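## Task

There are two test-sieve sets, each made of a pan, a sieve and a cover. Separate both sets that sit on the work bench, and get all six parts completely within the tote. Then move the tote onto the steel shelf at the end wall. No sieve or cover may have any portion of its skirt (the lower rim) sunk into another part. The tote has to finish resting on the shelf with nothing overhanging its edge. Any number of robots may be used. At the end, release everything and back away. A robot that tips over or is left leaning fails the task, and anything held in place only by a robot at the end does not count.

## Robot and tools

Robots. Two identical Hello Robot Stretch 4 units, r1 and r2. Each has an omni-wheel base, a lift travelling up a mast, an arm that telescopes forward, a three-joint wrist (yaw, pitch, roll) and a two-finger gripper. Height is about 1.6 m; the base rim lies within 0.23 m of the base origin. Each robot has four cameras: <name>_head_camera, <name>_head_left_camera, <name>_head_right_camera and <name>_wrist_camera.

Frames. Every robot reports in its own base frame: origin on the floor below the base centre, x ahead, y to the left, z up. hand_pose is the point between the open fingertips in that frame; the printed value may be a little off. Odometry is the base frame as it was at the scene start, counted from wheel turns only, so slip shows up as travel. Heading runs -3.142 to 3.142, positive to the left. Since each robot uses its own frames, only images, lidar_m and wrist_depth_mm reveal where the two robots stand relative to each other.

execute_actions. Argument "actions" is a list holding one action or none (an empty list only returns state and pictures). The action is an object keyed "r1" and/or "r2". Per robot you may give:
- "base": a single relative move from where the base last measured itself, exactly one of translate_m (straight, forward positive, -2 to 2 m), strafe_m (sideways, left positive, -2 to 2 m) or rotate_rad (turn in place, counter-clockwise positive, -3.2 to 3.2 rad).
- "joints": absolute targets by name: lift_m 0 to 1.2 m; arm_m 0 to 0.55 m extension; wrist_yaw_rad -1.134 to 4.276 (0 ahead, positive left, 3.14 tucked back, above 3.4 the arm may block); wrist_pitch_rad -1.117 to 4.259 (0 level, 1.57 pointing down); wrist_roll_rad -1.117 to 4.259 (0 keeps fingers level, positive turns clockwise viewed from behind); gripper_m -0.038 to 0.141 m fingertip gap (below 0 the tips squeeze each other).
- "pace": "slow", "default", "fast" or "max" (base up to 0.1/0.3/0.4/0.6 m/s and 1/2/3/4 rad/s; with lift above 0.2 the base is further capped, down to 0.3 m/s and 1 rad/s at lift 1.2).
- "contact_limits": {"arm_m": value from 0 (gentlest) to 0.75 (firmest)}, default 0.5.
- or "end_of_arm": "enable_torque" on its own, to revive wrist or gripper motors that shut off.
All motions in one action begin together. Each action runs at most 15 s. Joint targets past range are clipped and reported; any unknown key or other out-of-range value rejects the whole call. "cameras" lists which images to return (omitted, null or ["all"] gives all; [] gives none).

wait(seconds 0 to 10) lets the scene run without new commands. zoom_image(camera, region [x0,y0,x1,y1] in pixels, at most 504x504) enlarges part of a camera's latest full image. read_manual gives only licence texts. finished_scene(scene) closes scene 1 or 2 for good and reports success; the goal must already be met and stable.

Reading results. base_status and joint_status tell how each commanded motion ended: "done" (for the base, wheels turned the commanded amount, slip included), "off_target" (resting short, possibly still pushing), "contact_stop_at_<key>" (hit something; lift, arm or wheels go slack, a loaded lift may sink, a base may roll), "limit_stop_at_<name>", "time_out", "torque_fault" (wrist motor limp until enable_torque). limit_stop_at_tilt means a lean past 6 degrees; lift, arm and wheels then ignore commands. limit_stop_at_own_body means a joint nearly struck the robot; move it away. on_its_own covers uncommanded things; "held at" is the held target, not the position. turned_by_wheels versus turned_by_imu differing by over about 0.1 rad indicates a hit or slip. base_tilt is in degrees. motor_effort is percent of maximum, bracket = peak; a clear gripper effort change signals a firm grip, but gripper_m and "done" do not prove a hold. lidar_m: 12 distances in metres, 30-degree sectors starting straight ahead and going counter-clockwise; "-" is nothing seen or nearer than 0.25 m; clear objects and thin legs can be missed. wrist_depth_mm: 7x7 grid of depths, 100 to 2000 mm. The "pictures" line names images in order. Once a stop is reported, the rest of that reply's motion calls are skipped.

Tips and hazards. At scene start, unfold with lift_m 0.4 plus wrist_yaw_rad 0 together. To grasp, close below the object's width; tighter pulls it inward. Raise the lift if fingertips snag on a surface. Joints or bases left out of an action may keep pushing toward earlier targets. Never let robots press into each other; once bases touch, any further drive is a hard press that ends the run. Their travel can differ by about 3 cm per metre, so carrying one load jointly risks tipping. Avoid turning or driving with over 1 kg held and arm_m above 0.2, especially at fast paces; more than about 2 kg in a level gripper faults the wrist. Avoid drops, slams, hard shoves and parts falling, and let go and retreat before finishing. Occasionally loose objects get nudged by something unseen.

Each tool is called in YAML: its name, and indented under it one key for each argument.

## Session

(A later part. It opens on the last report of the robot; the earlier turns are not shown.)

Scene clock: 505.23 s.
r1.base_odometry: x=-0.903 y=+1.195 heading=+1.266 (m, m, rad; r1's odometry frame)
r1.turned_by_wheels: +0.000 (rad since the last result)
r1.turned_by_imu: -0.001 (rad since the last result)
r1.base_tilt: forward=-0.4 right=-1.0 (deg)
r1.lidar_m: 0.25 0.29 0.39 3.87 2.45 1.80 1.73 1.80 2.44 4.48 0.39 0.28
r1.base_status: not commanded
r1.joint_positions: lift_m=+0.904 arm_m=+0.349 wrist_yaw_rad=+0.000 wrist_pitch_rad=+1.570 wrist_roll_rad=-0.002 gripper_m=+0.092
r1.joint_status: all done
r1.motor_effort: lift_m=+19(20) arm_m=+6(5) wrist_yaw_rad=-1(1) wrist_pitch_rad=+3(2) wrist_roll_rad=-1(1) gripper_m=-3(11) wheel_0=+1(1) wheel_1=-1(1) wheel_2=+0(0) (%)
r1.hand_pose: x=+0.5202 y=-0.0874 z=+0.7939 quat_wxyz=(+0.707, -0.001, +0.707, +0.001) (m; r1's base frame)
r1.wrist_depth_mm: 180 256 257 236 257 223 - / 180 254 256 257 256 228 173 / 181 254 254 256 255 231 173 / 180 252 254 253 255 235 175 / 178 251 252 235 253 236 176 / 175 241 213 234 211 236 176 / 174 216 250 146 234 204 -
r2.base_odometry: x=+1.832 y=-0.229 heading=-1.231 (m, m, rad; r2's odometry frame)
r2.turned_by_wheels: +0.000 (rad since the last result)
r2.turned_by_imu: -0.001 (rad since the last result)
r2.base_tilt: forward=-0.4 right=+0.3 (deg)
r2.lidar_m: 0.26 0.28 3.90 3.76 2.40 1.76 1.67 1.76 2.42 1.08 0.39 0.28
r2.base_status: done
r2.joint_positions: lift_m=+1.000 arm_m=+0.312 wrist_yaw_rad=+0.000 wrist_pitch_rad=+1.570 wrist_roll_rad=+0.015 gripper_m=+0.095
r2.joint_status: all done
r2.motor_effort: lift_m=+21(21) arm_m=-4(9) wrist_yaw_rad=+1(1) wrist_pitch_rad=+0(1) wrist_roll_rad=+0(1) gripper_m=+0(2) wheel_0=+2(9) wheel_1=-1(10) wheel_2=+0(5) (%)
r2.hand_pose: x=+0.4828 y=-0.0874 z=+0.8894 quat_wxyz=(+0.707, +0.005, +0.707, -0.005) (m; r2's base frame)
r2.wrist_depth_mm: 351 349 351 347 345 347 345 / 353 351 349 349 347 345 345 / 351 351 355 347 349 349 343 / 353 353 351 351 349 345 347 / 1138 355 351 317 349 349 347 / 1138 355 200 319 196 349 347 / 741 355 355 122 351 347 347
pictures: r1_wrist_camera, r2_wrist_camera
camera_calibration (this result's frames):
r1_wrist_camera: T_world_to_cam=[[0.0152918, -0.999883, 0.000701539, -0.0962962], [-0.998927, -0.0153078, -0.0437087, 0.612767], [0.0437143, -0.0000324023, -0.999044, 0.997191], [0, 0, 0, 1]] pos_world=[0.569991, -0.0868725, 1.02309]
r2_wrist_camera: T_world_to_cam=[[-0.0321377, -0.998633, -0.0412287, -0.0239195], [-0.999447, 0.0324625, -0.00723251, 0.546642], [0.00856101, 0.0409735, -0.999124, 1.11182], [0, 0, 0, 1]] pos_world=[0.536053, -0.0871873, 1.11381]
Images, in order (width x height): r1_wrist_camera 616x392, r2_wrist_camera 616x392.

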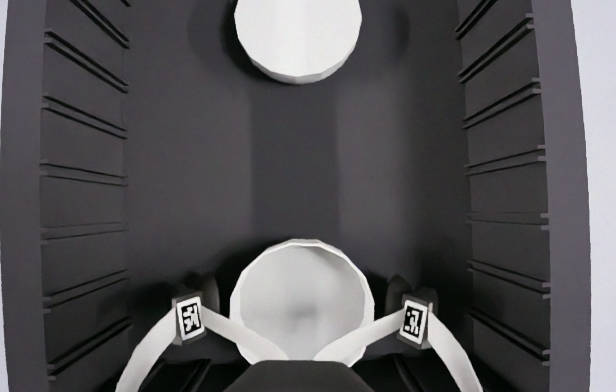

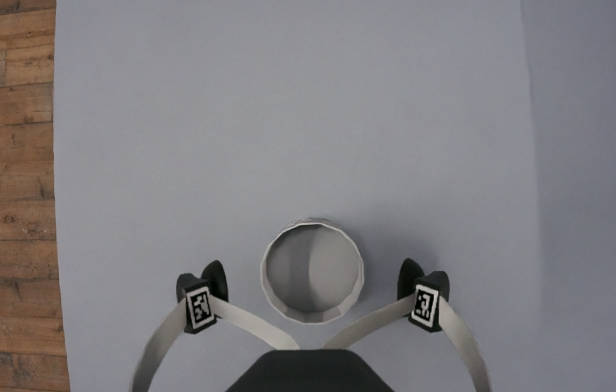

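execute_actions:
  actions:
    - {"r1": {"joints": {"wrist_pitch_rad": 0.35, "lift_m": 0.91}}, "r2": {"joints": {"lift_m": 0.916}}}
  cameras: ["r2_wrist_camera"]

execute_actions:
  actions:
    - {"r1": {"base": {"strafe_m": 0.339}, "joints": {"arm_m": 0.104, "lift_m": 0.815, "gripper_m": 0.105}, "pace": "fast"}, "r2": {"joints": {"gripper_m": 0.06}}}
  cameras: ["r1_wrist_camera", "r2_wrist_camera", "r1_head_camera"]

Scene clock: 542.97 s.
r1.base_odometry: x=-0.903 y=+1.195 heading=+1.266 (m, m, rad; r1's odometry frame)
r1.turned_by_wheels: +0.000 (rad since the last result)
r1.turned_by_imu: -0.001 (rad since the last result)
r1.base_tilt: forward=-0.3 right=-1.0 (deg)
r1.lidar_m: 0.26 0.29 0.38 3.84 2.43 1.82 1.73 1.79 2.44 4.48 0.38 0.29
r1.base_status: not commanded
r1.joint_positions: lift_m=+0.910 arm_m=+0.349 wrist_yaw_rad=+0.000 wrist_pitch_rad=+0.353 wrist_roll_rad=-0.002 gripper_m=+0.092
r1.joint_status: all done
r1.motor_effort: lift_m=+23(23) arm_m=+5(5) wrist_yaw_rad=-1(2) wrist_pitch_rad=-5(9) wrist_roll_rad=+1(1) gripper_m=-2(2) wheel_0=+1(1) wheel_1=-1(1) wheel_2=+0(0) (%)
r1.hand_pose: x=+0.7907 y=-0.0874 z=+0.9884 quat_wxyz=(+0.985, -0.001, +0.175, +0.000) (m; r1's base frame)
r1.wrist_depth_mm: - - - - - - 699 / - - - - - - - / - - - - - - - / - - - - - - - / - - - - - - - / 1756 1756 221 1808 212 1756 1863 / 469 452 473 146 477 473 488
r2.base_odometry: x=+1.832 y=-0.229 heading=-1.231 (m, m, rad; r2's odometry frame)
r2.turned_by_wheels: +0.000 (rad since the last result)
r2.turned_by_imu: -0.001 (rad since the last result)
r2.base_tilt: forward=-0.4 right=+0.4 (deg)
r2.lidar_m: 0.26 0.28 3.88 3.76 2.38 1.76 1.69 1.75 2.44 1.13 0.41 0.28
r2.base_status: not commanded
r2.joint_positions: lift_m=+0.916 arm_m=+0.312 wrist_yaw_rad=+0.000 wrist_pitch_rad=+1.570 wrist_roll_rad=+0.015 gripper_m=+0.095
r2.joint_status: all done
r2.motor_effort: lift_m=+14(15) arm_m=-4(4) wrist_yaw_rad=+1(1) wrist_pitch_rad=+0(1) wrist_roll_rad=+0(0) gripper_m=+2(9) wheel_0=+2(2) wheel_1=-1(1) wheel_2=+1(0) (%)
r2.hand_pose: x=+0.4828 y=-0.0874 z=+0.8060 quat_wxyz=(+0.707, +0.005, +0.707, -0.005) (m; r2's base frame)
r2.wrist_depth_mm: 267 267 267 266 264 263 262 / 270 268 267 266 266 264 262 / 270 268 267 266 266 263 264 / 271 271 267 266 266 265 264 / 271 270 267 233 266 264 264 / 272 271 199 235 196 265 264 / 271 270 270 122 267 266 266
pictures: r2_wrist_camera
camera_calibration (this result's frames):
r2_wrist_camera: T_world_to_cam=[[-0.0321377, -0.998633, -0.0412288, -0.0273586], [-0.999447, 0.0324625, -0.00723263, 0.546036], [0.00856113, 0.0409735, -0.999124, 1.02848], [0, 0, 0, 1]] pos_world=[0.53605, -0.0871873, 1.0304]
Images, in order (width x height): r2_wrist_camera 616x392.

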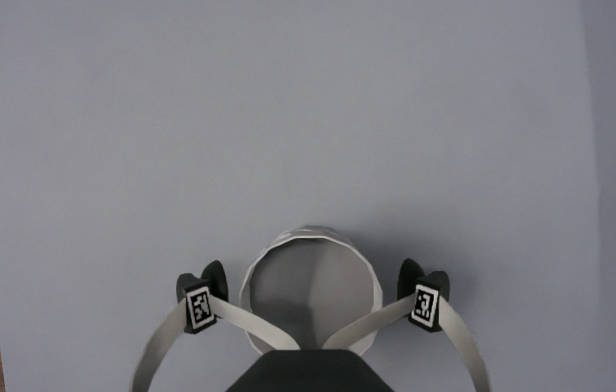

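Scene clock: 545.17 s.
r1.base_odometry: x=-1.226 y=+1.296 heading=+1.266 (m, m, rad; r1's odometry frame)
r1.turned_by_wheels: +0.000 (rad since the last result)
r1.turned_by_imu: +0.000 (rad since the last result)
r1.base_tilt: forward=-0.4 right=-1.0 (deg)
r1.lidar_m: 0.25 0.28 0.37 3.53 2.51 1.81 1.74 1.81 2.45 1.07 0.39 0.27
r1.base_status: done
r1.joint_positions: lift_m=+0.815 arm_m=+0.105 wrist_yaw_rad=+0.000 wrist_pitch_rad=+0.352 wrist_roll_rad=-0.002 gripper_m=+0.105
r1.joint_status: all done
r1.motor_effort: lift_m=+19(22) arm_m=-5(9) wrist_yaw_rad=+0(2) wrist_pitch_rad=-4(5) wrist_roll_rad=+0(1) gripper_m=-2(4) wheel_0=+0(9) wheel_1=-1(12) wheel_2=+0(3) (%)
r1.hand_pose: x=+0.5466 y=-0.0875 z=+0.8938 quat_wxyz=(+0.985, -0.001, +0.175, +0.000) (m; r1's base frame)
r1.wrist_depth_mm: - - - - - - - / - - - - - - - / - - - - - - - / - - - - - - 1078 / 544 559 559 569 569 455 539 / 415 404 221 436 218 397 314 / 347 334 347 147 353 345 312
r2.base_odometry: x=+1.832 y=-0.229 heading=-1.231 (m, m, rad; r2's odometry frame)
r2.turned_by_wheels: +0.000 (rad since the last result)
r2.turned_by_imu: -0.001 (rad since the last result)
r2.base_tilt: forward=-0.5 right=+0.3 (deg)
r2.lidar_m: 0.26 0.29 3.88 3.76 2.40 1.78 1.69 1.77 2.42 1.11 0.39 0.29
r2.base_status: not commanded
r2.joint_positions: lift_m=+0.916 arm_m=+0.312 wrist_yaw_rad=+0.000 wrist_pitch_rad=+1.570 wrist_roll_rad=+0.015 gripper_m=+0.060
r2.joint_status: all done
r2.motor_effort: lift_m=+14(14) arm_m=-4(4) wrist_yaw_rad=+1(1) wrist_pitch_rad=-2(1) wrist_roll_rad=+0(0) gripper_m=-10(13) wheel_0=+2(2) wheel_1=-1(1) wheel_2=+0(0) (%)
r2.hand_pose: x=+0.4828 y=-0.0874 z=+0.8060 quat_wxyz=(+0.707, +0.005, +0.707, -0.005) (m; r2's base frame)
r2.wrist_depth_mm: 270 268 267 265 264 263 262 / 270 268 266 265 264 263 262 / 270 270 267 266 265 263 263 / 270 270 267 266 264 264 263 / 270 268 267 228 265 264 263 / 272 270 194 229 202 265 264 / 273 271 270 124 266 266 265
pictures: r1_head_camera, r1_wrist_camera, r2_wrist_camera
camera_calibration (this result's frames):
r1_wrist_camera: T_world_to_cam=[[0.00450269, -0.999883, 0.0146221, -0.103353], [-0.304355, -0.0152988, -0.952436, 1.07616], [0.952548, -0.000161799, -0.304389, -0.0218045], [0, 0, 0, 1]] pos_world=[0.348771, -0.0868809, 1.01985]
r2_wrist_camera: T_world_to_cam=[[-0.0321377, -0.998633, -0.0412288, -0.0273586], [-0.999447, 0.0324625, -0.00723263, 0.546036], [0.00856113, 0.0409735, -0.999124, 1.02848], [0, 0, 0, 1]] pos_world=[0.53605, -0.0871872, 1.0304]
Images, in order (width x height): r1_head_camera 420x560, r1_wrist_camera 616x392, r2_wrist_camera 616x392.

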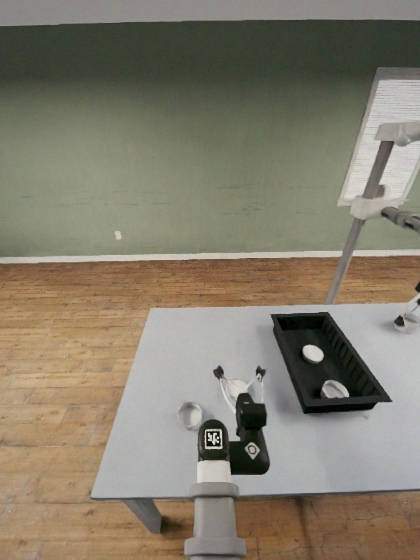

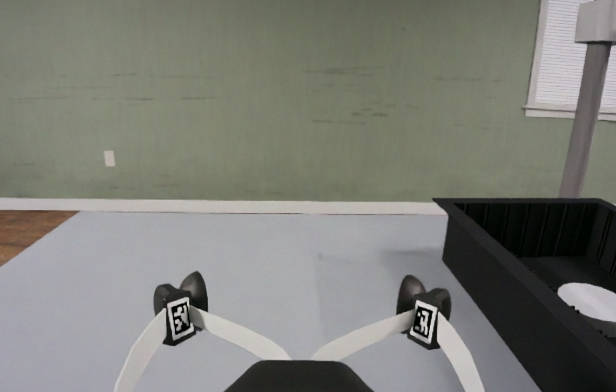

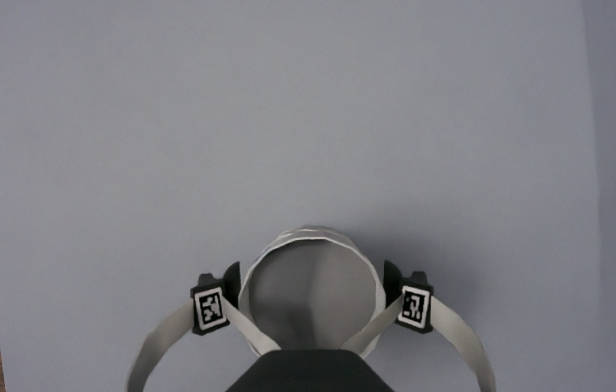

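execute_actions:
  actions:
    - {"r1": {"joints": {"lift_m": 0.711}}, "r2": {"joints": {"lift_m": 1.03}}}
  cameras: ["r1_wrist_camera", "r2_wrist_camera", "r1_head_right_camera"]

Scene clock: 550.27 s.
r1.base_odometry: x=-1.226 y=+1.296 heading=+1.266 (m, m, rad; r1's odometry frame)
r1.turned_by_wheels: +0.000 (rad since the last result)
r1.turned_by_imu: -0.001 (rad since the last result)
r1.base_tilt: forward=-0.4 right=-1.0 (deg)
r1.lidar_m: 0.25 0.27 0.37 3.50 2.51 1.81 1.73 1.81 2.44 1.05 0.39 0.27
r1.base_status: not commanded
r1.joint_positions: lift_m=+0.711 arm_m=+0.105 wrist_yaw_rad=+0.000 wrist_pitch_rad=+0.352 wrist_roll_rad=-0.002 gripper_m=+0.105
r1.joint_status: all done
r1.motor_effort: lift_m=+18(16) arm_m=-5(5) wrist_yaw_rad=-1(1) wrist_pitch_rad=-4(4) wrist_roll_rad=-2(0) gripper_m=-1(0) wheel_0=+0(0) wheel_1=-1(1) wheel_2=+0(0) (%)
r1.hand_pose: x=+0.5466 y=-0.0875 z=+0.7899 quat_wxyz=(+0.985, -0.001, +0.175, +0.000) (m; r1's base frame)
r1.wrist_depth_mm: - - - - - - - / - - - - - - - / - - - - - 496 508 / 473 477 484 492 496 424 319 / 327 334 340 343 343 345 317 / 250 244 220 242 216 262 260 / 208 202 208 147 211 209 217
r2.base_odometry: x=+1.832 y=-0.229 heading=-1.231 (m, m, rad; r2's odometry frame)
r2.turned_by_wheels: +0.000 (rad since the last result)
r2.turned_by_imu: -0.001 (rad since the last result)
r2.base_tilt: forward=-0.4 right=+0.4 (deg)
r2.lidar_m: 0.25 0.29 3.90 3.75 2.40 1.75 1.67 1.76 2.41 1.09 0.43 0.29
r2.base_status: not commanded
r2.joint_positions: lift_m=+1.030 arm_m=+0.312 wrist_yaw_rad=+0.000 wrist_pitch_rad=+1.570 wrist_roll_rad=+0.015 gripper_m=+0.060
r2.joint_status: all done
r2.motor_effort: lift_m=+21(18) arm_m=-4(4) wrist_yaw_rad=+1(1) wrist_pitch_rad=-2(1) wrist_roll_rad=+0(1) gripper_m=-14(8) wheel_0=+2(2) wheel_1=-1(1) wheel_2=+0(0) (%)
r2.hand_pose: x=+0.4828 y=-0.0874 z=+0.9194 quat_wxyz=(+0.707, +0.005, +0.707, -0.005) (m; r2's base frame)
r2.wrist_depth_mm: 1138 382 377 379 375 373 373 / 1160 382 379 379 377 375 373 / 1160 382 382 379 377 377 375 / 1138 382 382 384 379 377 373 / 1138 384 382 229 379 377 377 / 1160 382 195 229 203 379 375 / 1182 387 382 124 382 379 375
pictures: r1_head_right_camera, r1_wrist_camera, r2_wrist_camera
camera_calibration (this result's frames):
r1_wrist_camera: T_world_to_cam=[[0.00450271, -0.999883, 0.0146221, -0.101833], [-0.304355, -0.0152988, -0.952436, 0.977152], [0.952548, -0.000161775, -0.304389, -0.0534461], [0, 0, 0, 1]] pos_world=[0.34877, -0.0868809, 0.915895]
r2_wrist_camera: T_world_to_cam=[[-0.032133, -0.998633, -0.0412323, -0.022683], [-0.999446, 0.0324624, -0.00734343, 0.546987], [0.00867189, 0.0409735, -0.999123, 1.14168], [0, 0, 0, 1]] pos_world=[0.536055, -0.0871872, 1.14376]
Images, in order (width x height): r1_head_right_camera 420x672, r1_wrist_camera 616x392, r2_wrist_camera 616x392.

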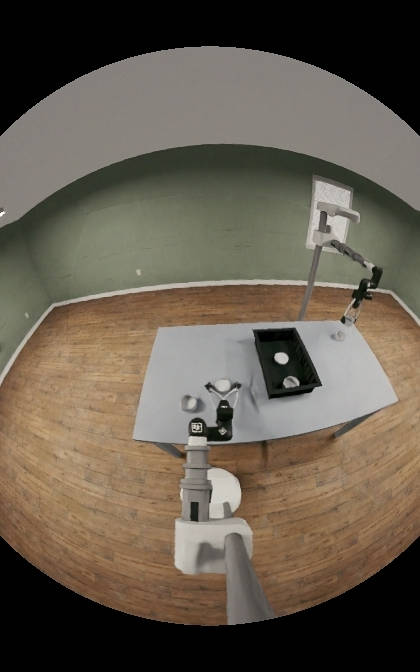

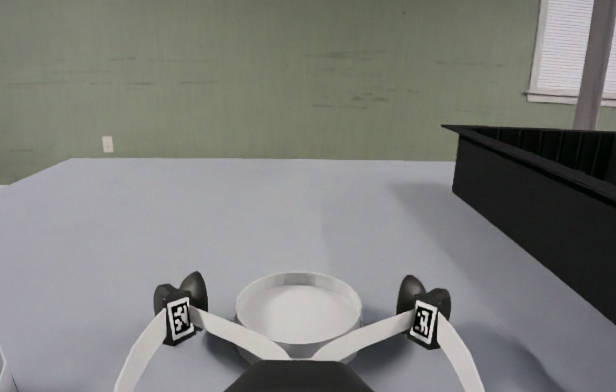

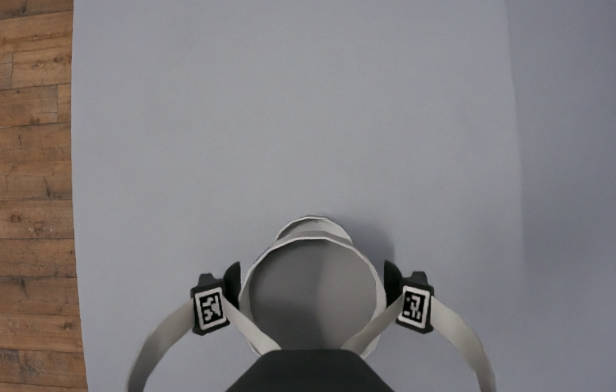

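zoom_image:
  camera: "r1_head_right_camera"
  region: [170, 360, 270, 440]

zoom_image:
  camera: "r1_wrist_camera"
  region: [140, 240, 460, 392]

Region (170, 360, 270, 440) of r1_head_right_camera's 420x672 image, scaled by 5.040, with more detail than that image has; it fills the top 403 rows of this view, and the rest is white.

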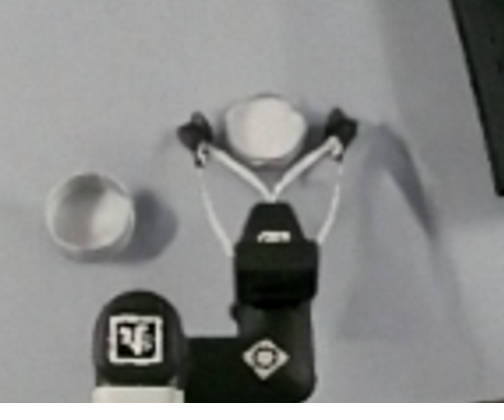

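Region (140, 240, 460, 392) of r1_wrist_camera's 616x392 image, scaled by 1.575; it fills the top 239 rows of this view, and the rest is white.

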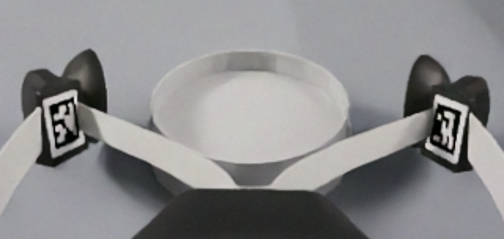

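execute_actions:
  actions:
    - {"r1": {"joints": {"lift_m": 0.708, "gripper_m": 0.056}}, "r2": {"base": {"strafe_m": -0.517}, "joints": {"arm_m": 0.363}}}
  cameras: ["r1_wrist_camera", "r2_wrist_camera", "r1_head_right_camera"]

Scene clock: 571.07 s.
r1.base_odometry: x=-1.226 y=+1.296 heading=+1.266 (m, m, rad; r1's odometry frame)
r1.turned_by_wheels: +0.000 (rad since the last result)
r1.turned_by_imu: -0.001 (rad since the last result)
r1.base_tilt: forward=-0.4 right=-1.0 (deg)
r1.lidar_m: 0.25 0.26 0.37 3.52 2.50 1.81 1.74 1.80 2.45 1.07 0.39 0.27
r1.base_status: not commanded
r1.joint_positions: lift_m=+0.708 arm_m=+0.105 wrist_yaw_rad=+0.000 wrist_pitch_rad=+0.352 wrist_roll_rad=-0.002 gripper_m=+0.056
r1.joint_status: all done
r1.motor_effort: lift_m=+18(19) arm_m=-5(5) wrist_yaw_rad=+1(2) wrist_pitch_rad=-6(4) wrist_roll_rad=+0(0) gripper_m=-9(9) wheel_0=+0(0) wheel_1=-1(1) wheel_2=+0(0) (%)
r1.hand_pose: x=+0.5466 y=-0.0875 z=+0.7869 quat_wxyz=(+0.985, -0.001, +0.175, +0.000) (m; r1's base frame)
r1.wrist_depth_mm: - - - - - - - / - - - - - - 413 / - - - - - 488 500 / 462 469 477 480 492 418 317 / 322 327 332 336 340 340 317 / 245 251 202 237 211 257 256 / 205 195 204 195 203 206 213
r2.base_odometry: x=+1.345 y=-0.402 heading=-1.231 (m, m, rad; r2's odometry frame)
r2.turned_by_wheels: +0.000 (rad since the last result)
r2.turned_by_imu: -0.001 (rad since the last result)
r2.base_tilt: forward=-0.5 right=+0.3 (deg)
r2.lidar_m: 0.26 0.29 0.39 4.24 2.38 1.75 1.68 1.76 2.46 3.99 0.40 0.28
r2.base_status: done
r2.joint_positions: lift_m=+1.030 arm_m=+0.362 wrist_yaw_rad=+0.000 wrist_pitch_rad=+1.570 wrist_roll_rad=+0.015 gripper_m=+0.060
r2.joint_status: all done
r2.motor_effort: lift_m=+21(22) arm_m=+5(6) wrist_yaw_rad=+1(1) wrist_pitch_rad=-1(2) wrist_roll_rad=+0(1) gripper_m=-8(9) wheel_0=-2(7) wheel_1=+1(5) wheel_2=+1(1) (%)
r2.hand_pose: x=+0.5333 y=-0.0874 z=+0.9194 quat_wxyz=(+0.707, +0.005, +0.707, -0.005) (m; r2's base frame)
r2.wrist_depth_mm: 382 322 377 373 373 375 370 / 382 324 377 377 373 375 375 / 382 384 377 353 375 322 375 / 382 382 379 375 377 325 375 / 384 384 379 228 377 336 377 / 384 387 193 228 203 307 377 / 387 382 294 124 291 377 377
pictures: r1_head_right_camera, r1_wrist_camera, r2_wrist_camera
camera_calibration (this result's frames):
r1_wrist_camera: T_world_to_cam=[[0.00450262, -0.999883, 0.0146223, -0.101789], [-0.304355, -0.0152989, -0.952436, 0.974274], [0.952548, -0.000161904, -0.304389, -0.0543654], [0, 0, 0, 1]] pos_world=[0.34877, -0.0868809, 0.912874]
r2_wrist_camera: T_world_to_cam=[[-0.0320877, -0.998634, -0.0412358, -0.0210807], [-0.999446, 0.0324216, -0.00745328, 0.597557], [0.00878003, 0.0409739, -0.999122, 1.1412], [0, 0, 0, 1]] pos_world=[0.58653, -0.0871851, 1.14378]
Images, in order (width x height): r1_head_right_camera 420x672, r1_wrist_camera 616x392, r2_wrist_camera 616x392.

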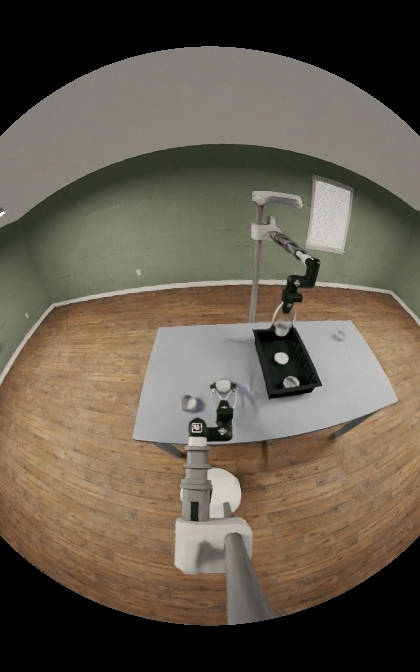

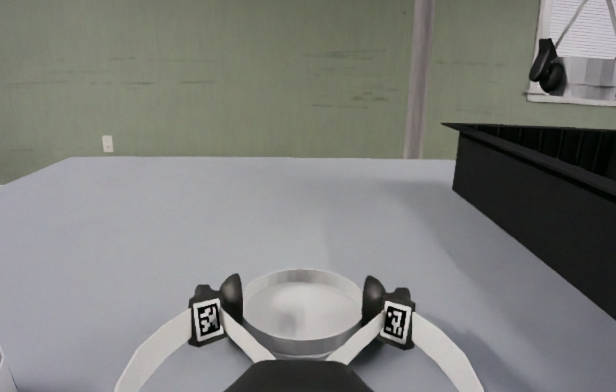

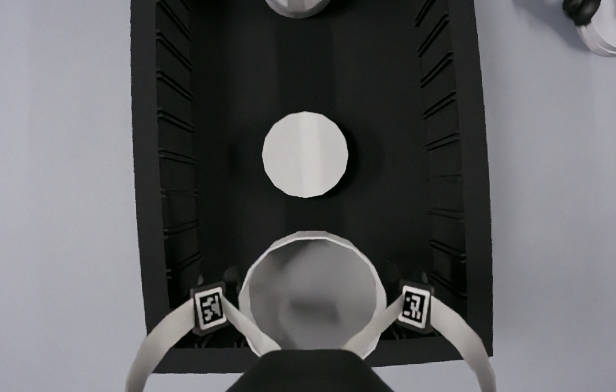

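execute_actions:
  actions:
    - {"r1": {"joints": {"lift_m": 0.74}, "pace": "slow"}, "r2": {"joints": {"lift_m": 0.901}}}
  cameras: ["r1_wrist_camera", "r2_wrist_camera"]

Scene clock: 577.77 s.
r1.base_odometry: x=-1.226 y=+1.296 heading=+1.266 (m, m, rad; r1's odometry frame)
r1.turned_by_wheels: +0.000 (rad since the last result)
r1.turned_by_imu: -0.001 (rad since the last result)
r1.base_tilt: forward=-0.4 right=-1.0 (deg)
r1.lidar_m: 0.25 0.28 0.37 3.53 2.52 1.81 1.74 1.80 2.45 1.07 0.37 0.28
r1.base_status: not commanded
r1.joint_positions: lift_m=+0.740 arm_m=+0.105 wrist_yaw_rad=+0.000 wrist_pitch_rad=+0.352 wrist_roll_rad=-0.002 gripper_m=+0.056
r1.joint_status: all done
r1.motor_effort: lift_m=+24(28) arm_m=-5(5) wrist_yaw_rad=+0(0) wrist_pitch_rad=-5(4) wrist_roll_rad=+0(0) gripper_m=-10(9) wheel_0=+0(0) wheel_1=-1(1) wheel_2=+0(0) (%)
r1.hand_pose: x=+0.5466 y=-0.0875 z=+0.8184 quat_wxyz=(+0.985, -0.001, +0.175, +0.000) (m; r1's base frame)
r1.wrist_depth_mm: - - - - - - - / - - - - - - - / - - - - - - 508 / 554 559 569 574 585 430 488 / 387 392 402 404 407 384 315 / 296 301 205 254 211 309 300 / 247 236 246 195 245 248 255
r2.base_odometry: x=+1.345 y=-0.402 heading=-1.231 (m, m, rad; r2's odometry frame)
r2.turned_by_wheels: +0.000 (rad since the last result)
r2.turned_by_imu: -0.001 (rad since the last result)
r2.base_tilt: forward=-0.4 right=+0.4 (deg)
r2.lidar_m: 0.26 0.28 0.39 4.27 2.43 1.75 1.69 1.77 2.45 4.01 0.40 0.28
r2.base_status: not commanded
r2.joint_positions: lift_m=+0.901 arm_m=+0.362 wrist_yaw_rad=+0.000 wrist_pitch_rad=+1.570 wrist_roll_rad=+0.015 gripper_m=+0.060
r2.joint_status: all done
r2.motor_effort: lift_m=+14(21) arm_m=+4(4) wrist_yaw_rad=+2(2) wrist_pitch_rad=-1(1) wrist_roll_rad=-1(0) gripper_m=-13(9) wheel_0=-2(2) wheel_1=+0(0) wheel_2=+1(1) (%)
r2.hand_pose: x=+0.5333 y=-0.0874 z=+0.7910 quat_wxyz=(+0.707, +0.005, +0.707, -0.005) (m; r2's base frame)
r2.wrist_depth_mm: 174 249 248 248 247 230 - / 169 249 249 225 247 240 176 / 168 247 249 227 247 246 179 / 167 243 251 248 248 247 181 / 166 238 251 228 247 247 186 / 166 220 194 229 204 238 184 / 166 191 252 124 249 221 -
pictures: r1_wrist_camera, r2_wrist_camera
camera_calibration (this result's frames):
r1_wrist_camera: T_world_to_cam=[[0.00450417, -0.999883, 0.0146218, -0.102251], [-0.304459, -0.0152989, -0.952403, 1.00435], [0.952515, -0.000161946, -0.304492, -0.0446494], [0, 0, 0, 1]] pos_world=[0.348772, -0.0868809, 0.944441]
r2_wrist_camera: T_world_to_cam=[[-0.0320882, -0.998634, -0.0412356, -0.0263752], [-0.999447, 0.0324218, -0.00744673, 0.596596], [0.00877349, 0.0409738, -0.999122, 1.01292], [0, 0, 0, 1]] pos_world=[0.586532, -0.0871851, 1.01538]
Images, in order (width x height): r1_wrist_camera 616x392, r2_wrist_camera 616x392.

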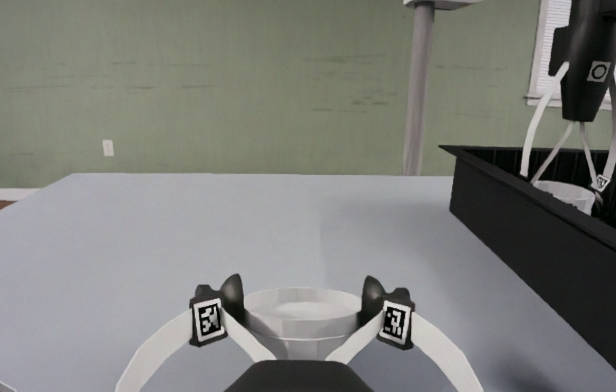

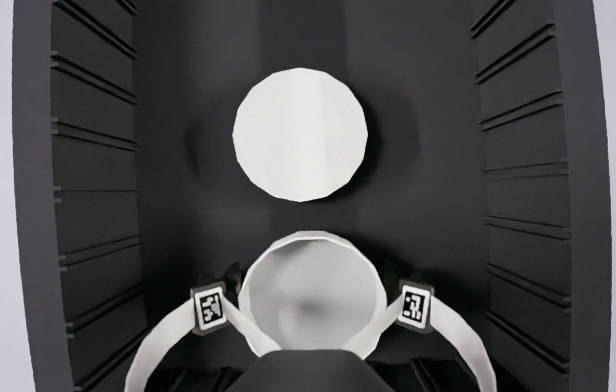

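execute_actions:
  actions:
    - {"r1": {"joints": {"lift_m": 0.709}, "pace": "slow"}, "r2": {"joints": {"gripper_m": 0.092}, "pace": "slow"}}
  cameras: ["r1_wrist_camera", "r2_wrist_camera"]

execute_actions:
  actions:
    - {"r1": {"joints": {"gripper_m": 0.092}}, "r2": {"joints": {"wrist_pitch_rad": 0.35, "lift_m": 0.907}}}
  cameras: ["r1_wrist_camera", "r1_head_right_camera"]

Scene clock: 595.53 s.
r1.base_odometry: x=-1.226 y=+1.296 heading=+1.266 (m, m, rad; r1's odometry frame)
r1.turned_by_wheels: +0.000 (rad since the last result)
r1.turned_by_imu: -0.001 (rad since the last result)
r1.base_tilt: forward=-0.4 right=-1.0 (deg)
r1.lidar_m: 0.25 0.28 0.37 3.52 2.49 1.81 1.74 1.80 2.46 1.07 0.38 0.27
r1.base_status: not commanded
r1.joint_positions: lift_m=+0.709 arm_m=+0.105 wrist_yaw_rad=+0.000 wrist_pitch_rad=+0.352 wrist_roll_rad=-0.002 gripper_m=+0.056
r1.joint_status: all done
r1.motor_effort: lift_m=+18(28) arm_m=-5(5) wrist_yaw_rad=+1(1) wrist_pitch_rad=-4(5) wrist_roll_rad=+0(1) gripper_m=-10(10) wheel_0=+0(0) wheel_1=-1(1) wheel_2=+0(0) (%)
r1.hand_pose: x=+0.5466 y=-0.0875 z=+0.7879 quat_wxyz=(+0.985, -0.001, +0.175, +0.000) (m; r1's base frame)
r1.wrist_depth_mm: - - - - - - - / - - - - - - - / - - - - - 492 500 / 466 469 480 484 492 421 317 / 324 329 336 340 342 343 317 / 248 252 211 239 211 259 258 / 207 197 206 197 204 207 215
r2.base_odometry: x=+1.345 y=-0.402 heading=-1.231 (m, m, rad; r2's odometry frame)
r2.turned_by_wheels: +0.000 (rad since the last result)
r2.turned_by_imu: -0.001 (rad since the last result)
r2.base_tilt: forward=-0.5 right=+0.3 (deg)
r2.lidar_m: 0.27 0.28 0.40 4.27 2.40 1.75 1.68 1.76 2.46 4.02 0.40 0.27
r2.base_status: not commanded
r2.joint_positions: lift_m=+0.901 arm_m=+0.362 wrist_yaw_rad=+0.000 wrist_pitch_rad=+1.570 wrist_roll_rad=+0.015 gripper_m=+0.092
r2.joint_status: all done
r2.motor_effort: lift_m=+14(14) arm_m=+4(4) wrist_yaw_rad=+0(0) wrist_pitch_rad=-1(0) wrist_roll_rad=-1(0) gripper_m=-2(11) wheel_0=-2(2) wheel_1=+0(0) wheel_2=+1(1) (%)
r2.hand_pose: x=+0.5333 y=-0.0874 z=+0.7910 quat_wxyz=(+0.707, +0.005, +0.707, -0.005) (m; r2's base frame)
r2.wrist_depth_mm: 173 249 249 247 247 231 - / 169 249 249 227 247 240 176 / 168 247 249 227 247 247 179 / 167 245 250 248 248 248 181 / 166 238 250 231 248 247 186 / 166 219 200 232 195 230 184 / 166 199 251 124 248 221 -
pictures: r1_wrist_camera, r2_wrist_camera
camera_calibration (this result's frames):
r1_wrist_camera: T_world_to_cam=[[0.00450107, -0.999883, 0.0146227, -0.101805], [-0.304252, -0.0152989, -0.952469, 0.97527], [0.952581, -0.000161865, -0.304285, -0.0541473], [0, 0, 0, 1]] pos_world=[0.348766, -0.0868809, 0.913926]
r2_wrist_camera: T_world_to_cam=[[-0.0320921, -0.998634, -0.0412325, -0.0263766], [-0.999447, 0.0324216, -0.00734856, 0.596491], [0.00867534, 0.0409739, -0.999123, 1.01297], [0, 0, 0, 1]] pos_world=[0.586527, -0.0871851, 1.01538]
Images, in order (width x height): r1_wrist_camera 616x392, r2_wrist_camera 616x392.

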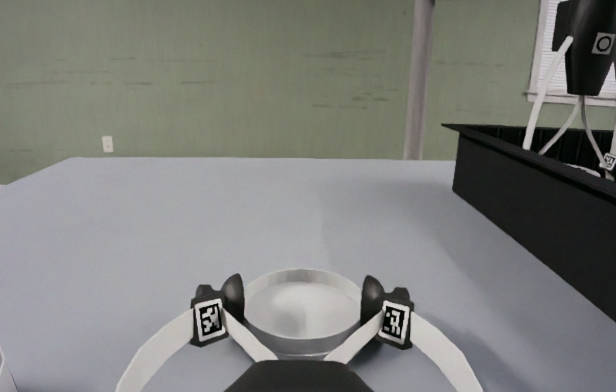

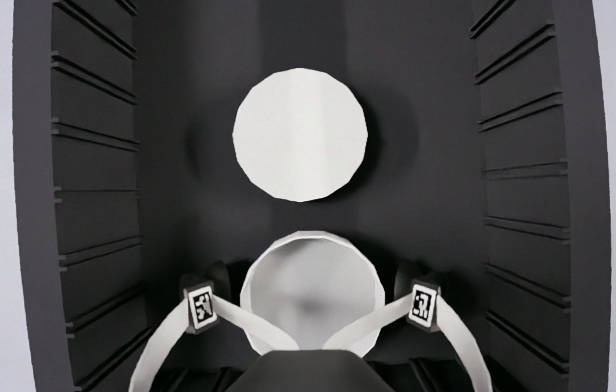

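Scene clock: 596.80 s.
r1.base_odometry: x=-1.226 y=+1.296 heading=+1.266 (m, m, rad; r1's odometry frame)
r1.turned_by_wheels: +0.000 (rad since the last result)
r1.turned_by_imu: +0.000 (rad since the last result)
r1.base_tilt: forward=-0.4 right=-1.0 (deg)
r1.lidar_m: 0.26 0.27 0.37 3.51 2.50 1.81 1.74 1.81 2.45 1.08 0.37 0.28
r1.base_status: not commanded
r1.joint_positions: lift_m=+0.709 arm_m=+0.105 wrist_yaw_rad=+0.000 wrist_pitch_rad=+0.352 wrist_roll_rad=-0.002 gripper_m=+0.092
r1.joint_status: all done
r1.motor_effort: lift_m=+18(18) arm_m=-5(5) wrist_yaw_rad=+0(0) wrist_pitch_rad=-4(4) wrist_roll_rad=+1(1) gripper_m=-2(8) wheel_0=+0(0) wheel_1=-1(1) wheel_2=+0(0) (%)
r1.hand_pose: x=+0.5466 y=-0.0875 z=+0.7879 quat_wxyz=(+0.985, -0.001, +0.175, +0.000) (m; r1's base frame)
r1.wrist_depth_mm: - - - - - - - / - - - - - - - / - - - - - 492 500 / 466 473 480 484 488 418 317 / 324 329 334 338 340 342 317 / 247 250 214 239 212 259 257 / 206 199 206 146 209 207 214
r2.base_odometry: x=+1.345 y=-0.402 heading=-1.231 (m, m, rad; r2's odometry frame)
r2.turned_by_wheels: +0.000 (rad since the last result)
r2.turned_by_imu: +0.000 (rad since the last result)
r2.base_tilt: forward=-0.4 right=+0.4 (deg)
r2.lidar_m: 0.27 0.26 0.40 4.27 2.40 1.76 1.68 1.77 2.43 4.02 0.40 0.29
r2.base_status: not commanded
r2.joint_positions: lift_m=+0.907 arm_m=+0.362 wrist_yaw_rad=+0.000 wrist_pitch_rad=+0.353 wrist_roll_rad=+0.015 gripper_m=+0.092
r2.joint_status: all done
r2.motor_effort: lift_m=+21(24) arm_m=+4(4) wrist_yaw_rad=+2(1) wrist_pitch_rad=-9(7) wrist_roll_rad=-2(0) gripper_m=+1(3) wheel_0=-2(2) wheel_1=+0(0) wheel_2=+1(1) (%)
r2.hand_pose: x=+0.8039 y=-0.0874 z=+0.9852 quat_wxyz=(+0.984, +0.007, +0.175, -0.001) (m; r2's base frame)
r2.wrist_depth_mm: - - - - - - - / - - - - - 732 - / - - - - - 750 609 / - - - - - - - / - - - - - - 459 / 1756 1756 200 1808 195 530 500 / 462 445 466 124 462 424 445
pictures: r1_head_right_camera, r1_wrist_camera
camera_calibration (this result's frames):
r1_wrist_camera: T_world_to_cam=[[0.00450107, -0.999883, 0.0146228, -0.101805], [-0.304252, -0.015299, -0.952469, 0.97527], [0.952581, -0.000161887, -0.304285, -0.0541473], [0, 0, 0, 1]] pos_world=[0.348766, -0.0868809, 0.913926]
Images, in order (width x height): r1_head_right_camera 420x672, r1_wrist_camera 616x392.

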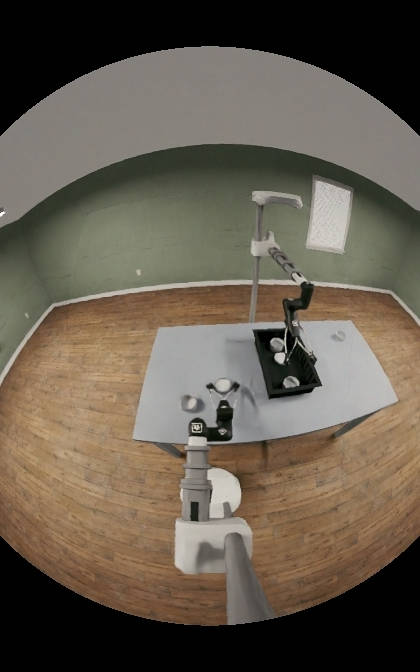

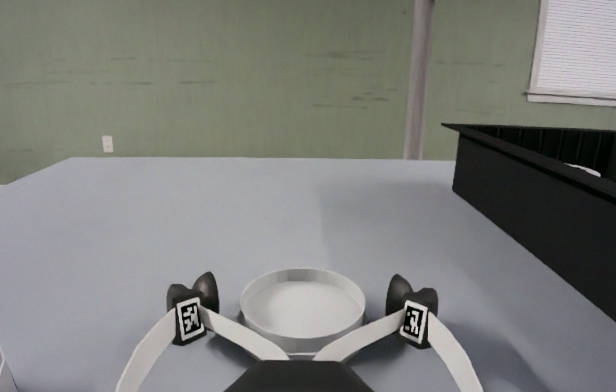

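execute_actions:
  actions:
    - {"r1": {"joints": {"arm_m": 0.118, "lift_m": 0.708, "gripper_m": 0.056}, "pace": "slow"}, "r2": {"base": {"strafe_m": 0.517}, "joints": {"arm_m": 0.036, "lift_m": 0.812, "gripper_m": 0.105}, "pace": "fast"}}
  cameras: ["r1_wrist_camera", "r1_head_right_camera"]

execute_actions:
  actions:
    - {"r1": {"joints": {"lift_m": 0.745}, "pace": "slow"}, "r2": {"joints": {"lift_m": 0.707}}}
  cameras: ["r1_wrist_camera", "r2_wrist_camera", "r2_head_right_camera"]

Scene clock: 616.53 s.
r1.base_odometry: x=-1.226 y=+1.296 heading=+1.266 (m, m, rad; r1's odometry frame)
r1.turned_by_wheels: +0.000 (rad since the last result)
r1.turned_by_imu: -0.001 (rad since the last result)
r1.base_tilt: forward=-0.4 right=-1.0 (deg)
r1.lidar_m: 0.25 0.27 0.38 3.51 2.52 1.80 1.72 1.80 2.48 1.06 0.39 0.28
r1.base_status: not commanded
r1.joint_positions: lift_m=+0.708 arm_m=+0.117 wrist_yaw_rad=+0.000 wrist_pitch_rad=+0.352 wrist_roll_rad=-0.002 gripper_m=+0.056
r1.joint_status: all done
r1.motor_effort: lift_m=+18(19) arm_m=+6(5) wrist_yaw_rad=+0(0) wrist_pitch_rad=-5(4) wrist_roll_rad=+0(1) gripper_m=-11(12) wheel_0=+0(0) wheel_1=-1(1) wheel_2=+0(0) (%)
r1.hand_pose: x=+0.5587 y=-0.0875 z=+0.7869 quat_wxyz=(+0.985, -0.001, +0.175, +0.000) (m; r1's base frame)
r1.wrist_depth_mm: - - - - - - - / - - - - - - - / - - - - - 477 488 / 462 466 473 480 484 418 317 / 322 325 330 336 338 338 315 / 245 251 213 237 211 257 255 / 204 195 198 198 199 205 212
r2.base_odometry: x=+1.832 y=-0.229 heading=-1.231 (m, m, rad; r2's odometry frame)
r2.turned_by_wheels: +0.000 (rad since the last result)
r2.turned_by_imu: -0.002 (rad since the last result)
r2.base_tilt: forward=-0.5 right=+0.3 (deg)
r2.lidar_m: 0.26 0.28 3.90 3.74 2.41 1.75 1.69 1.76 2.45 1.11 0.40 0.30
r2.base_status: done
r2.joint_positions: lift_m=+0.812 arm_m=+0.037 wrist_yaw_rad=+0.000 wrist_pitch_rad=+0.352 wrist_roll_rad=+0.015 gripper_m=+0.105
r2.joint_status: all done
r2.motor_effort: lift_m=+14(17) arm_m=-5(4) wrist_yaw_rad=+2(1) wrist_pitch_rad=-7(8) wrist_roll_rad=-1(0) gripper_m=-1(0) wheel_0=+2(9) wheel_1=-1(6) wheel_2=+1(1) (%)
r2.hand_pose: x=+0.4784 y=-0.0875 z=+0.8909 quat_wxyz=(+0.984, +0.007, +0.175, -0.001) (m; r2's base frame)
r2.wrist_depth_mm: - - - - - - - / - - - - - - - / - - - - - - - / - - 732 723 723 699 585 / - 597 525 525 517 508 500 / 1576 404 196 410 213 379 392 / 340 327 345 122 338 319 330
pictures: r1_head_right_camera, r1_wrist_camera
camera_calibration (this result's frames):
r1_wrist_camera: T_world_to_cam=[[0.00450106, -0.999883, 0.0146229, -0.101844], [-0.304252, -0.0152991, -0.952469, 0.977983], [0.952581, -0.00016191, -0.304285, -0.0659499], [0, 0, 0, 1]] pos_world=[0.360834, -0.0868809, 0.912919]
Images, in order (width x height): r1_head_right_camera 420x672, r1_wrist_camera 616x392.

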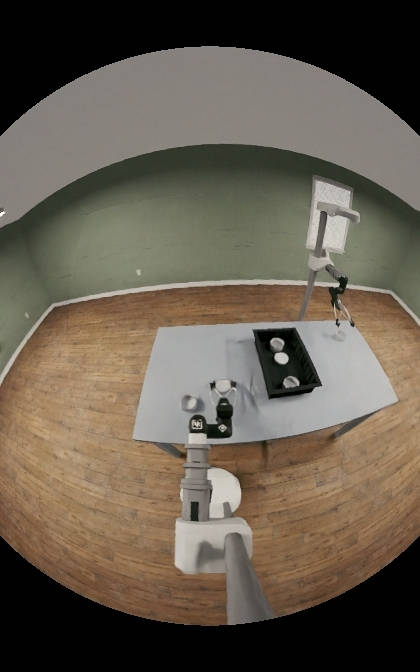

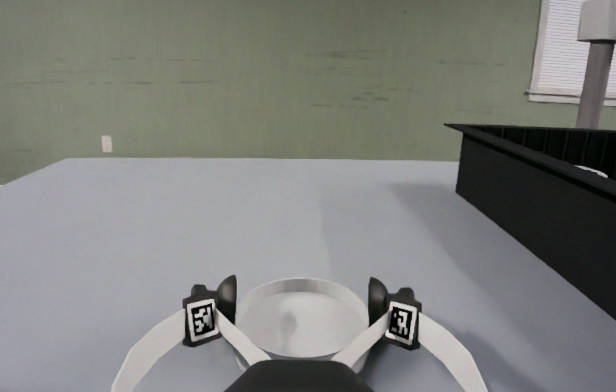

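Scene clock: 618.00 s.
r1.base_odometry: x=-1.226 y=+1.296 heading=+1.266 (m, m, rad; r1's odometry frame)
r1.turned_by_wheels: +0.000 (rad since the last result)
r1.turned_by_imu: +0.000 (rad since the last result)
r1.base_tilt: forward=-0.4 right=-1.0 (deg)
r1.lidar_m: 0.25 0.27 0.37 3.52 2.50 1.80 1.73 1.80 2.45 1.06 0.38 0.28
r1.base_status: not commanded
r1.joint_positions: lift_m=+0.745 arm_m=+0.117 wrist_yaw_rad=+0.000 wrist_pitch_rad=+0.352 wrist_roll_rad=-0.002 gripper_m=+0.056
r1.joint_status: all done
r1.motor_effort: lift_m=+23(26) arm_m=+6(6) wrist_yaw_rad=-1(0) wrist_pitch_rad=-5(4) wrist_roll_rad=+0(0) gripper_m=-12(13) wheel_0=+0(0) wheel_1=-1(1) wheel_2=+0(0) (%)
r1.hand_pose: x=+0.5587 y=-0.0875 z=+0.8234 quat_wxyz=(+0.985, -0.001, +0.175, +0.000) (m; r1's base frame)
r1.wrist_depth_mm: - - - - - - - / - - - - - - - / - - - - - - - / 569 574 585 597 597 459 488 / 397 404 407 418 418 394 315 / 304 310 213 238 210 319 300 / 253 241 243 185 246 254 263
r2.base_odometry: x=+1.832 y=-0.229 heading=-1.231 (m, m, rad; r2's odometry frame)
r2.turned_by_wheels: +0.000 (rad since the last result)
r2.turned_by_imu: +0.000 (rad since the last result)
r2.base_tilt: forward=-0.5 right=+0.3 (deg)
r2.lidar_m: 0.26 0.29 3.92 3.74 2.43 1.74 1.68 1.77 2.45 1.11 0.42 0.32
r2.base_status: not commanded
r2.joint_positions: lift_m=+0.707 arm_m=+0.037 wrist_yaw_rad=+0.000 wrist_pitch_rad=+0.352 wrist_roll_rad=+0.015 gripper_m=+0.105
r2.joint_status: all done
r2.motor_effort: lift_m=+14(15) arm_m=-5(4) wrist_yaw_rad=+2(2) wrist_pitch_rad=-8(9) wrist_roll_rad=-1(1) gripper_m=-3(0) wheel_0=+2(2) wheel_1=-1(1) wheel_2=+1(1) (%)
r2.hand_pose: x=+0.4784 y=-0.0875 z=+0.7859 quat_wxyz=(+0.984, +0.007, +0.175, -0.001) (m; r2's base frame)
r2.wrist_depth_mm: - - - - - - - / - - - - - - - / - - 707 691 683 676 544 / - 439 433 430 421 418 413 / 312 312 312 263 307 303 297 / 240 240 196 239 213 225 232 / 201 195 201 122 201 191 -
pictures: r1_wrist_camera, r2_head_right_camera, r2_wrist_camera
camera_calibration (this result's frames):
r1_wrist_camera: T_world_to_cam=[[0.00450373, -0.999883, 0.0146219, -0.102378], [-0.30443, -0.0152989, -0.952412, 1.01278], [0.952524, -0.000161939, -0.304463, -0.0546567], [0, 0, 0, 1]] pos_world=[0.360843, -0.0868809, 0.949439]
r2_wrist_camera: T_world_to_cam=[[0.027414, -0.998639, -0.0443579, -0.0544093], [-0.338744, 0.0324683, -0.940318, 0.958766], [0.940479, 0.0408039, -0.337393, 0.0424899], [0, 0, 0, 1]] pos_world=[0.286307, -0.0871985, 0.913467]
Images, in order (width x height): r1_wrist_camera 616x392, r2_head_right_camera 420x672, r2_wrist_camera 616x392.

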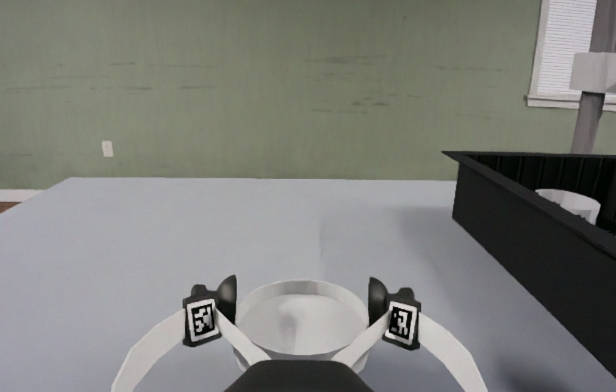

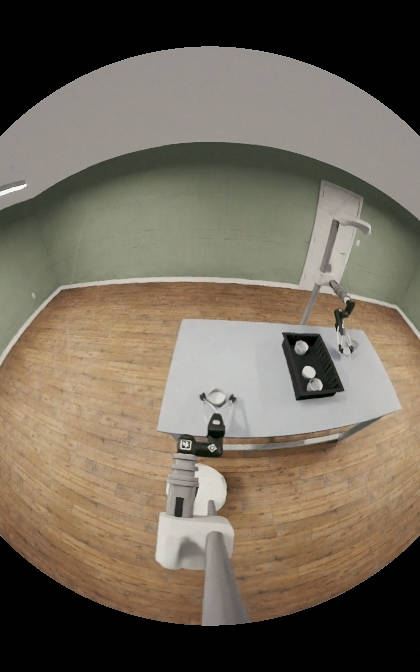

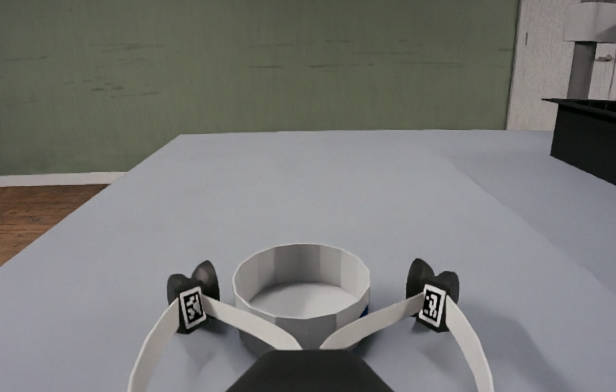

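execute_actions:
  actions:
    - {"r1": {"base": {"strafe_m": -0.331}, "joints": {"lift_m": 0.83, "arm_m": 0.355}}, "r2": {"base": {"strafe_m": 0.007}, "joints": {"gripper_m": 0.058, "lift_m": 0.706}, "pace": "slow"}}
  cameras: ["r1_wrist_camera", "r2_wrist_camera", "r2_head_right_camera", "r1_head_right_camera"]

Scene clock: 638.07 s.
r1.base_odometry: x=-0.910 y=+1.197 heading=+1.266 (m, m, rad; r1's odometry frame)
r1.turned_by_wheels: +0.000 (rad since the last result)
r1.turned_by_imu: -0.002 (rad since the last result)
r1.base_tilt: forward=-0.3 right=-1.0 (deg)
r1.lidar_m: 0.26 0.27 0.39 3.84 2.45 1.81 1.74 1.80 2.45 4.48 0.39 0.28
r1.base_status: done
r1.joint_positions: lift_m=+0.830 arm_m=+0.354 wrist_yaw_rad=+0.000 wrist_pitch_rad=+0.353 wrist_roll_rad=-0.002 gripper_m=+0.056
r1.joint_status: all done
r1.motor_effort: lift_m=+23(25) arm_m=+6(6) wrist_yaw_rad=-1(2) wrist_pitch_rad=-6(6) wrist_roll_rad=+0(0) gripper_m=-12(12) wheel_0=-1(9) wheel_1=-1(9) wheel_2=+0(2) (%)
r1.hand_pose: x=+0.7957 y=-0.0874 z=+0.9084 quat_wxyz=(+0.985, -0.001, +0.175, +0.000) (m; r1's base frame)
r1.wrist_depth_mm: - - - - - - 750 / - - - - - - 732 / - - - - - - - / - - - - - - - / - - - - - - - / 442 424 213 239 211 455 455 / 362 242 297 185 304 272 377
r2.base_odometry: x=+1.839 y=-0.227 heading=-1.231 (m, m, rad; r2's odometry frame)
r2.turned_by_wheels: +0.000 (rad since the last result)
r2.turned_by_imu: -0.002 (rad since the last result)
r2.base_tilt: forward=-0.5 right=+0.4 (deg)
r2.lidar_m: 0.27 0.29 3.94 3.76 2.40 1.77 1.69 1.78 2.44 1.12 0.42 0.33
r2.base_status: done
r2.joint_positions: lift_m=+0.706 arm_m=+0.037 wrist_yaw_rad=+0.000 wrist_pitch_rad=+0.353 wrist_roll_rad=+0.015 gripper_m=+0.058
r2.joint_status: all done
r2.motor_effort: lift_m=+14(13) arm_m=-5(4) wrist_yaw_rad=+1(2) wrist_pitch_rad=-10(10) wrist_roll_rad=-2(0) gripper_m=-14(15) wheel_0=-2(4) wheel_1=+1(6) wheel_2=+0(1) (%)
r2.hand_pose: x=+0.4784 y=-0.0875 z=+0.7847 quat_wxyz=(+0.984, +0.007, +0.176, -0.001) (m; r2's base frame)
r2.wrist_depth_mm: - - - - - - - / - - - - - - - / - - 691 691 668 668 564 / - 436 430 427 418 413 410 / 307 310 307 257 303 300 296 / 236 239 191 235 192 232 229 / 199 189 200 124 193 188 -
pictures: r1_head_right_camera, r1_wrist_camera, r2_head_right_camera, r2_wrist_camera
camera_calibration (this result's frames):
r1_wrist_camera: T_world_to_cam=[[0.00473935, -0.999882, 0.014621, -0.104813], [-0.304599, -0.0153698, -0.952357, 1.16598], [0.952469, 0.0000600071, -0.304636, -0.25433], [0, 0, 0, 1]] pos_world=[0.597896, -0.0868639, 1.03449]
r2_wrist_camera: T_world_to_cam=[[0.0273804, -0.998639, -0.0443787, -0.054428], [-0.339459, 0.0324683, -0.94006, 0.95775], [0.940222, 0.040804, -0.338108, 0.0428394], [0, 0, 0, 1]] pos_world=[0.286328, -0.0871985, 0.912412]
Images, in order (width x height): r1_head_right_camera 420x672, r1_wrist_camera 616x392, r2_head_right_camera 420x672, r2_wrist_camera 616x392.

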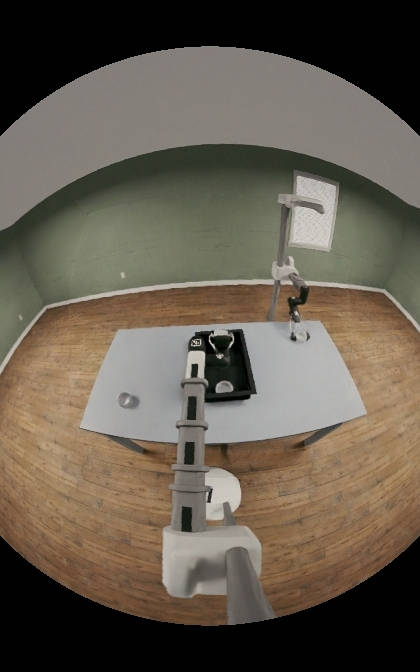

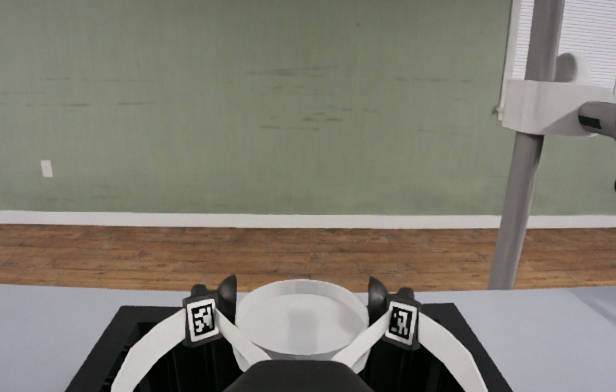

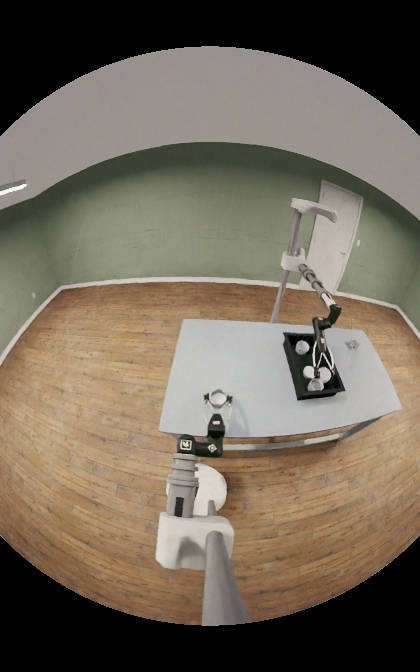

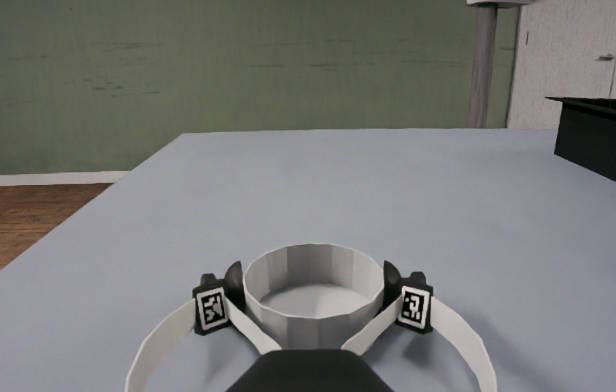

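zoom_image:
  camera: "r2_head_right_camera"
  region: [270, 320, 370, 410]

Region (270, 320, 370, 410) of r2_head_right_camera's 420x672 image, scaled by 5.040, with more detail than that image has; it fills the top 454 rows of this view, and the rest is white.

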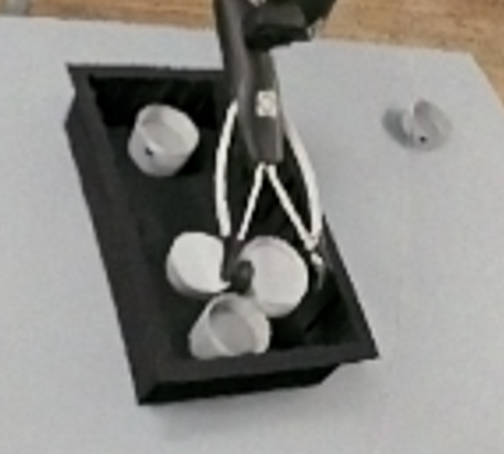

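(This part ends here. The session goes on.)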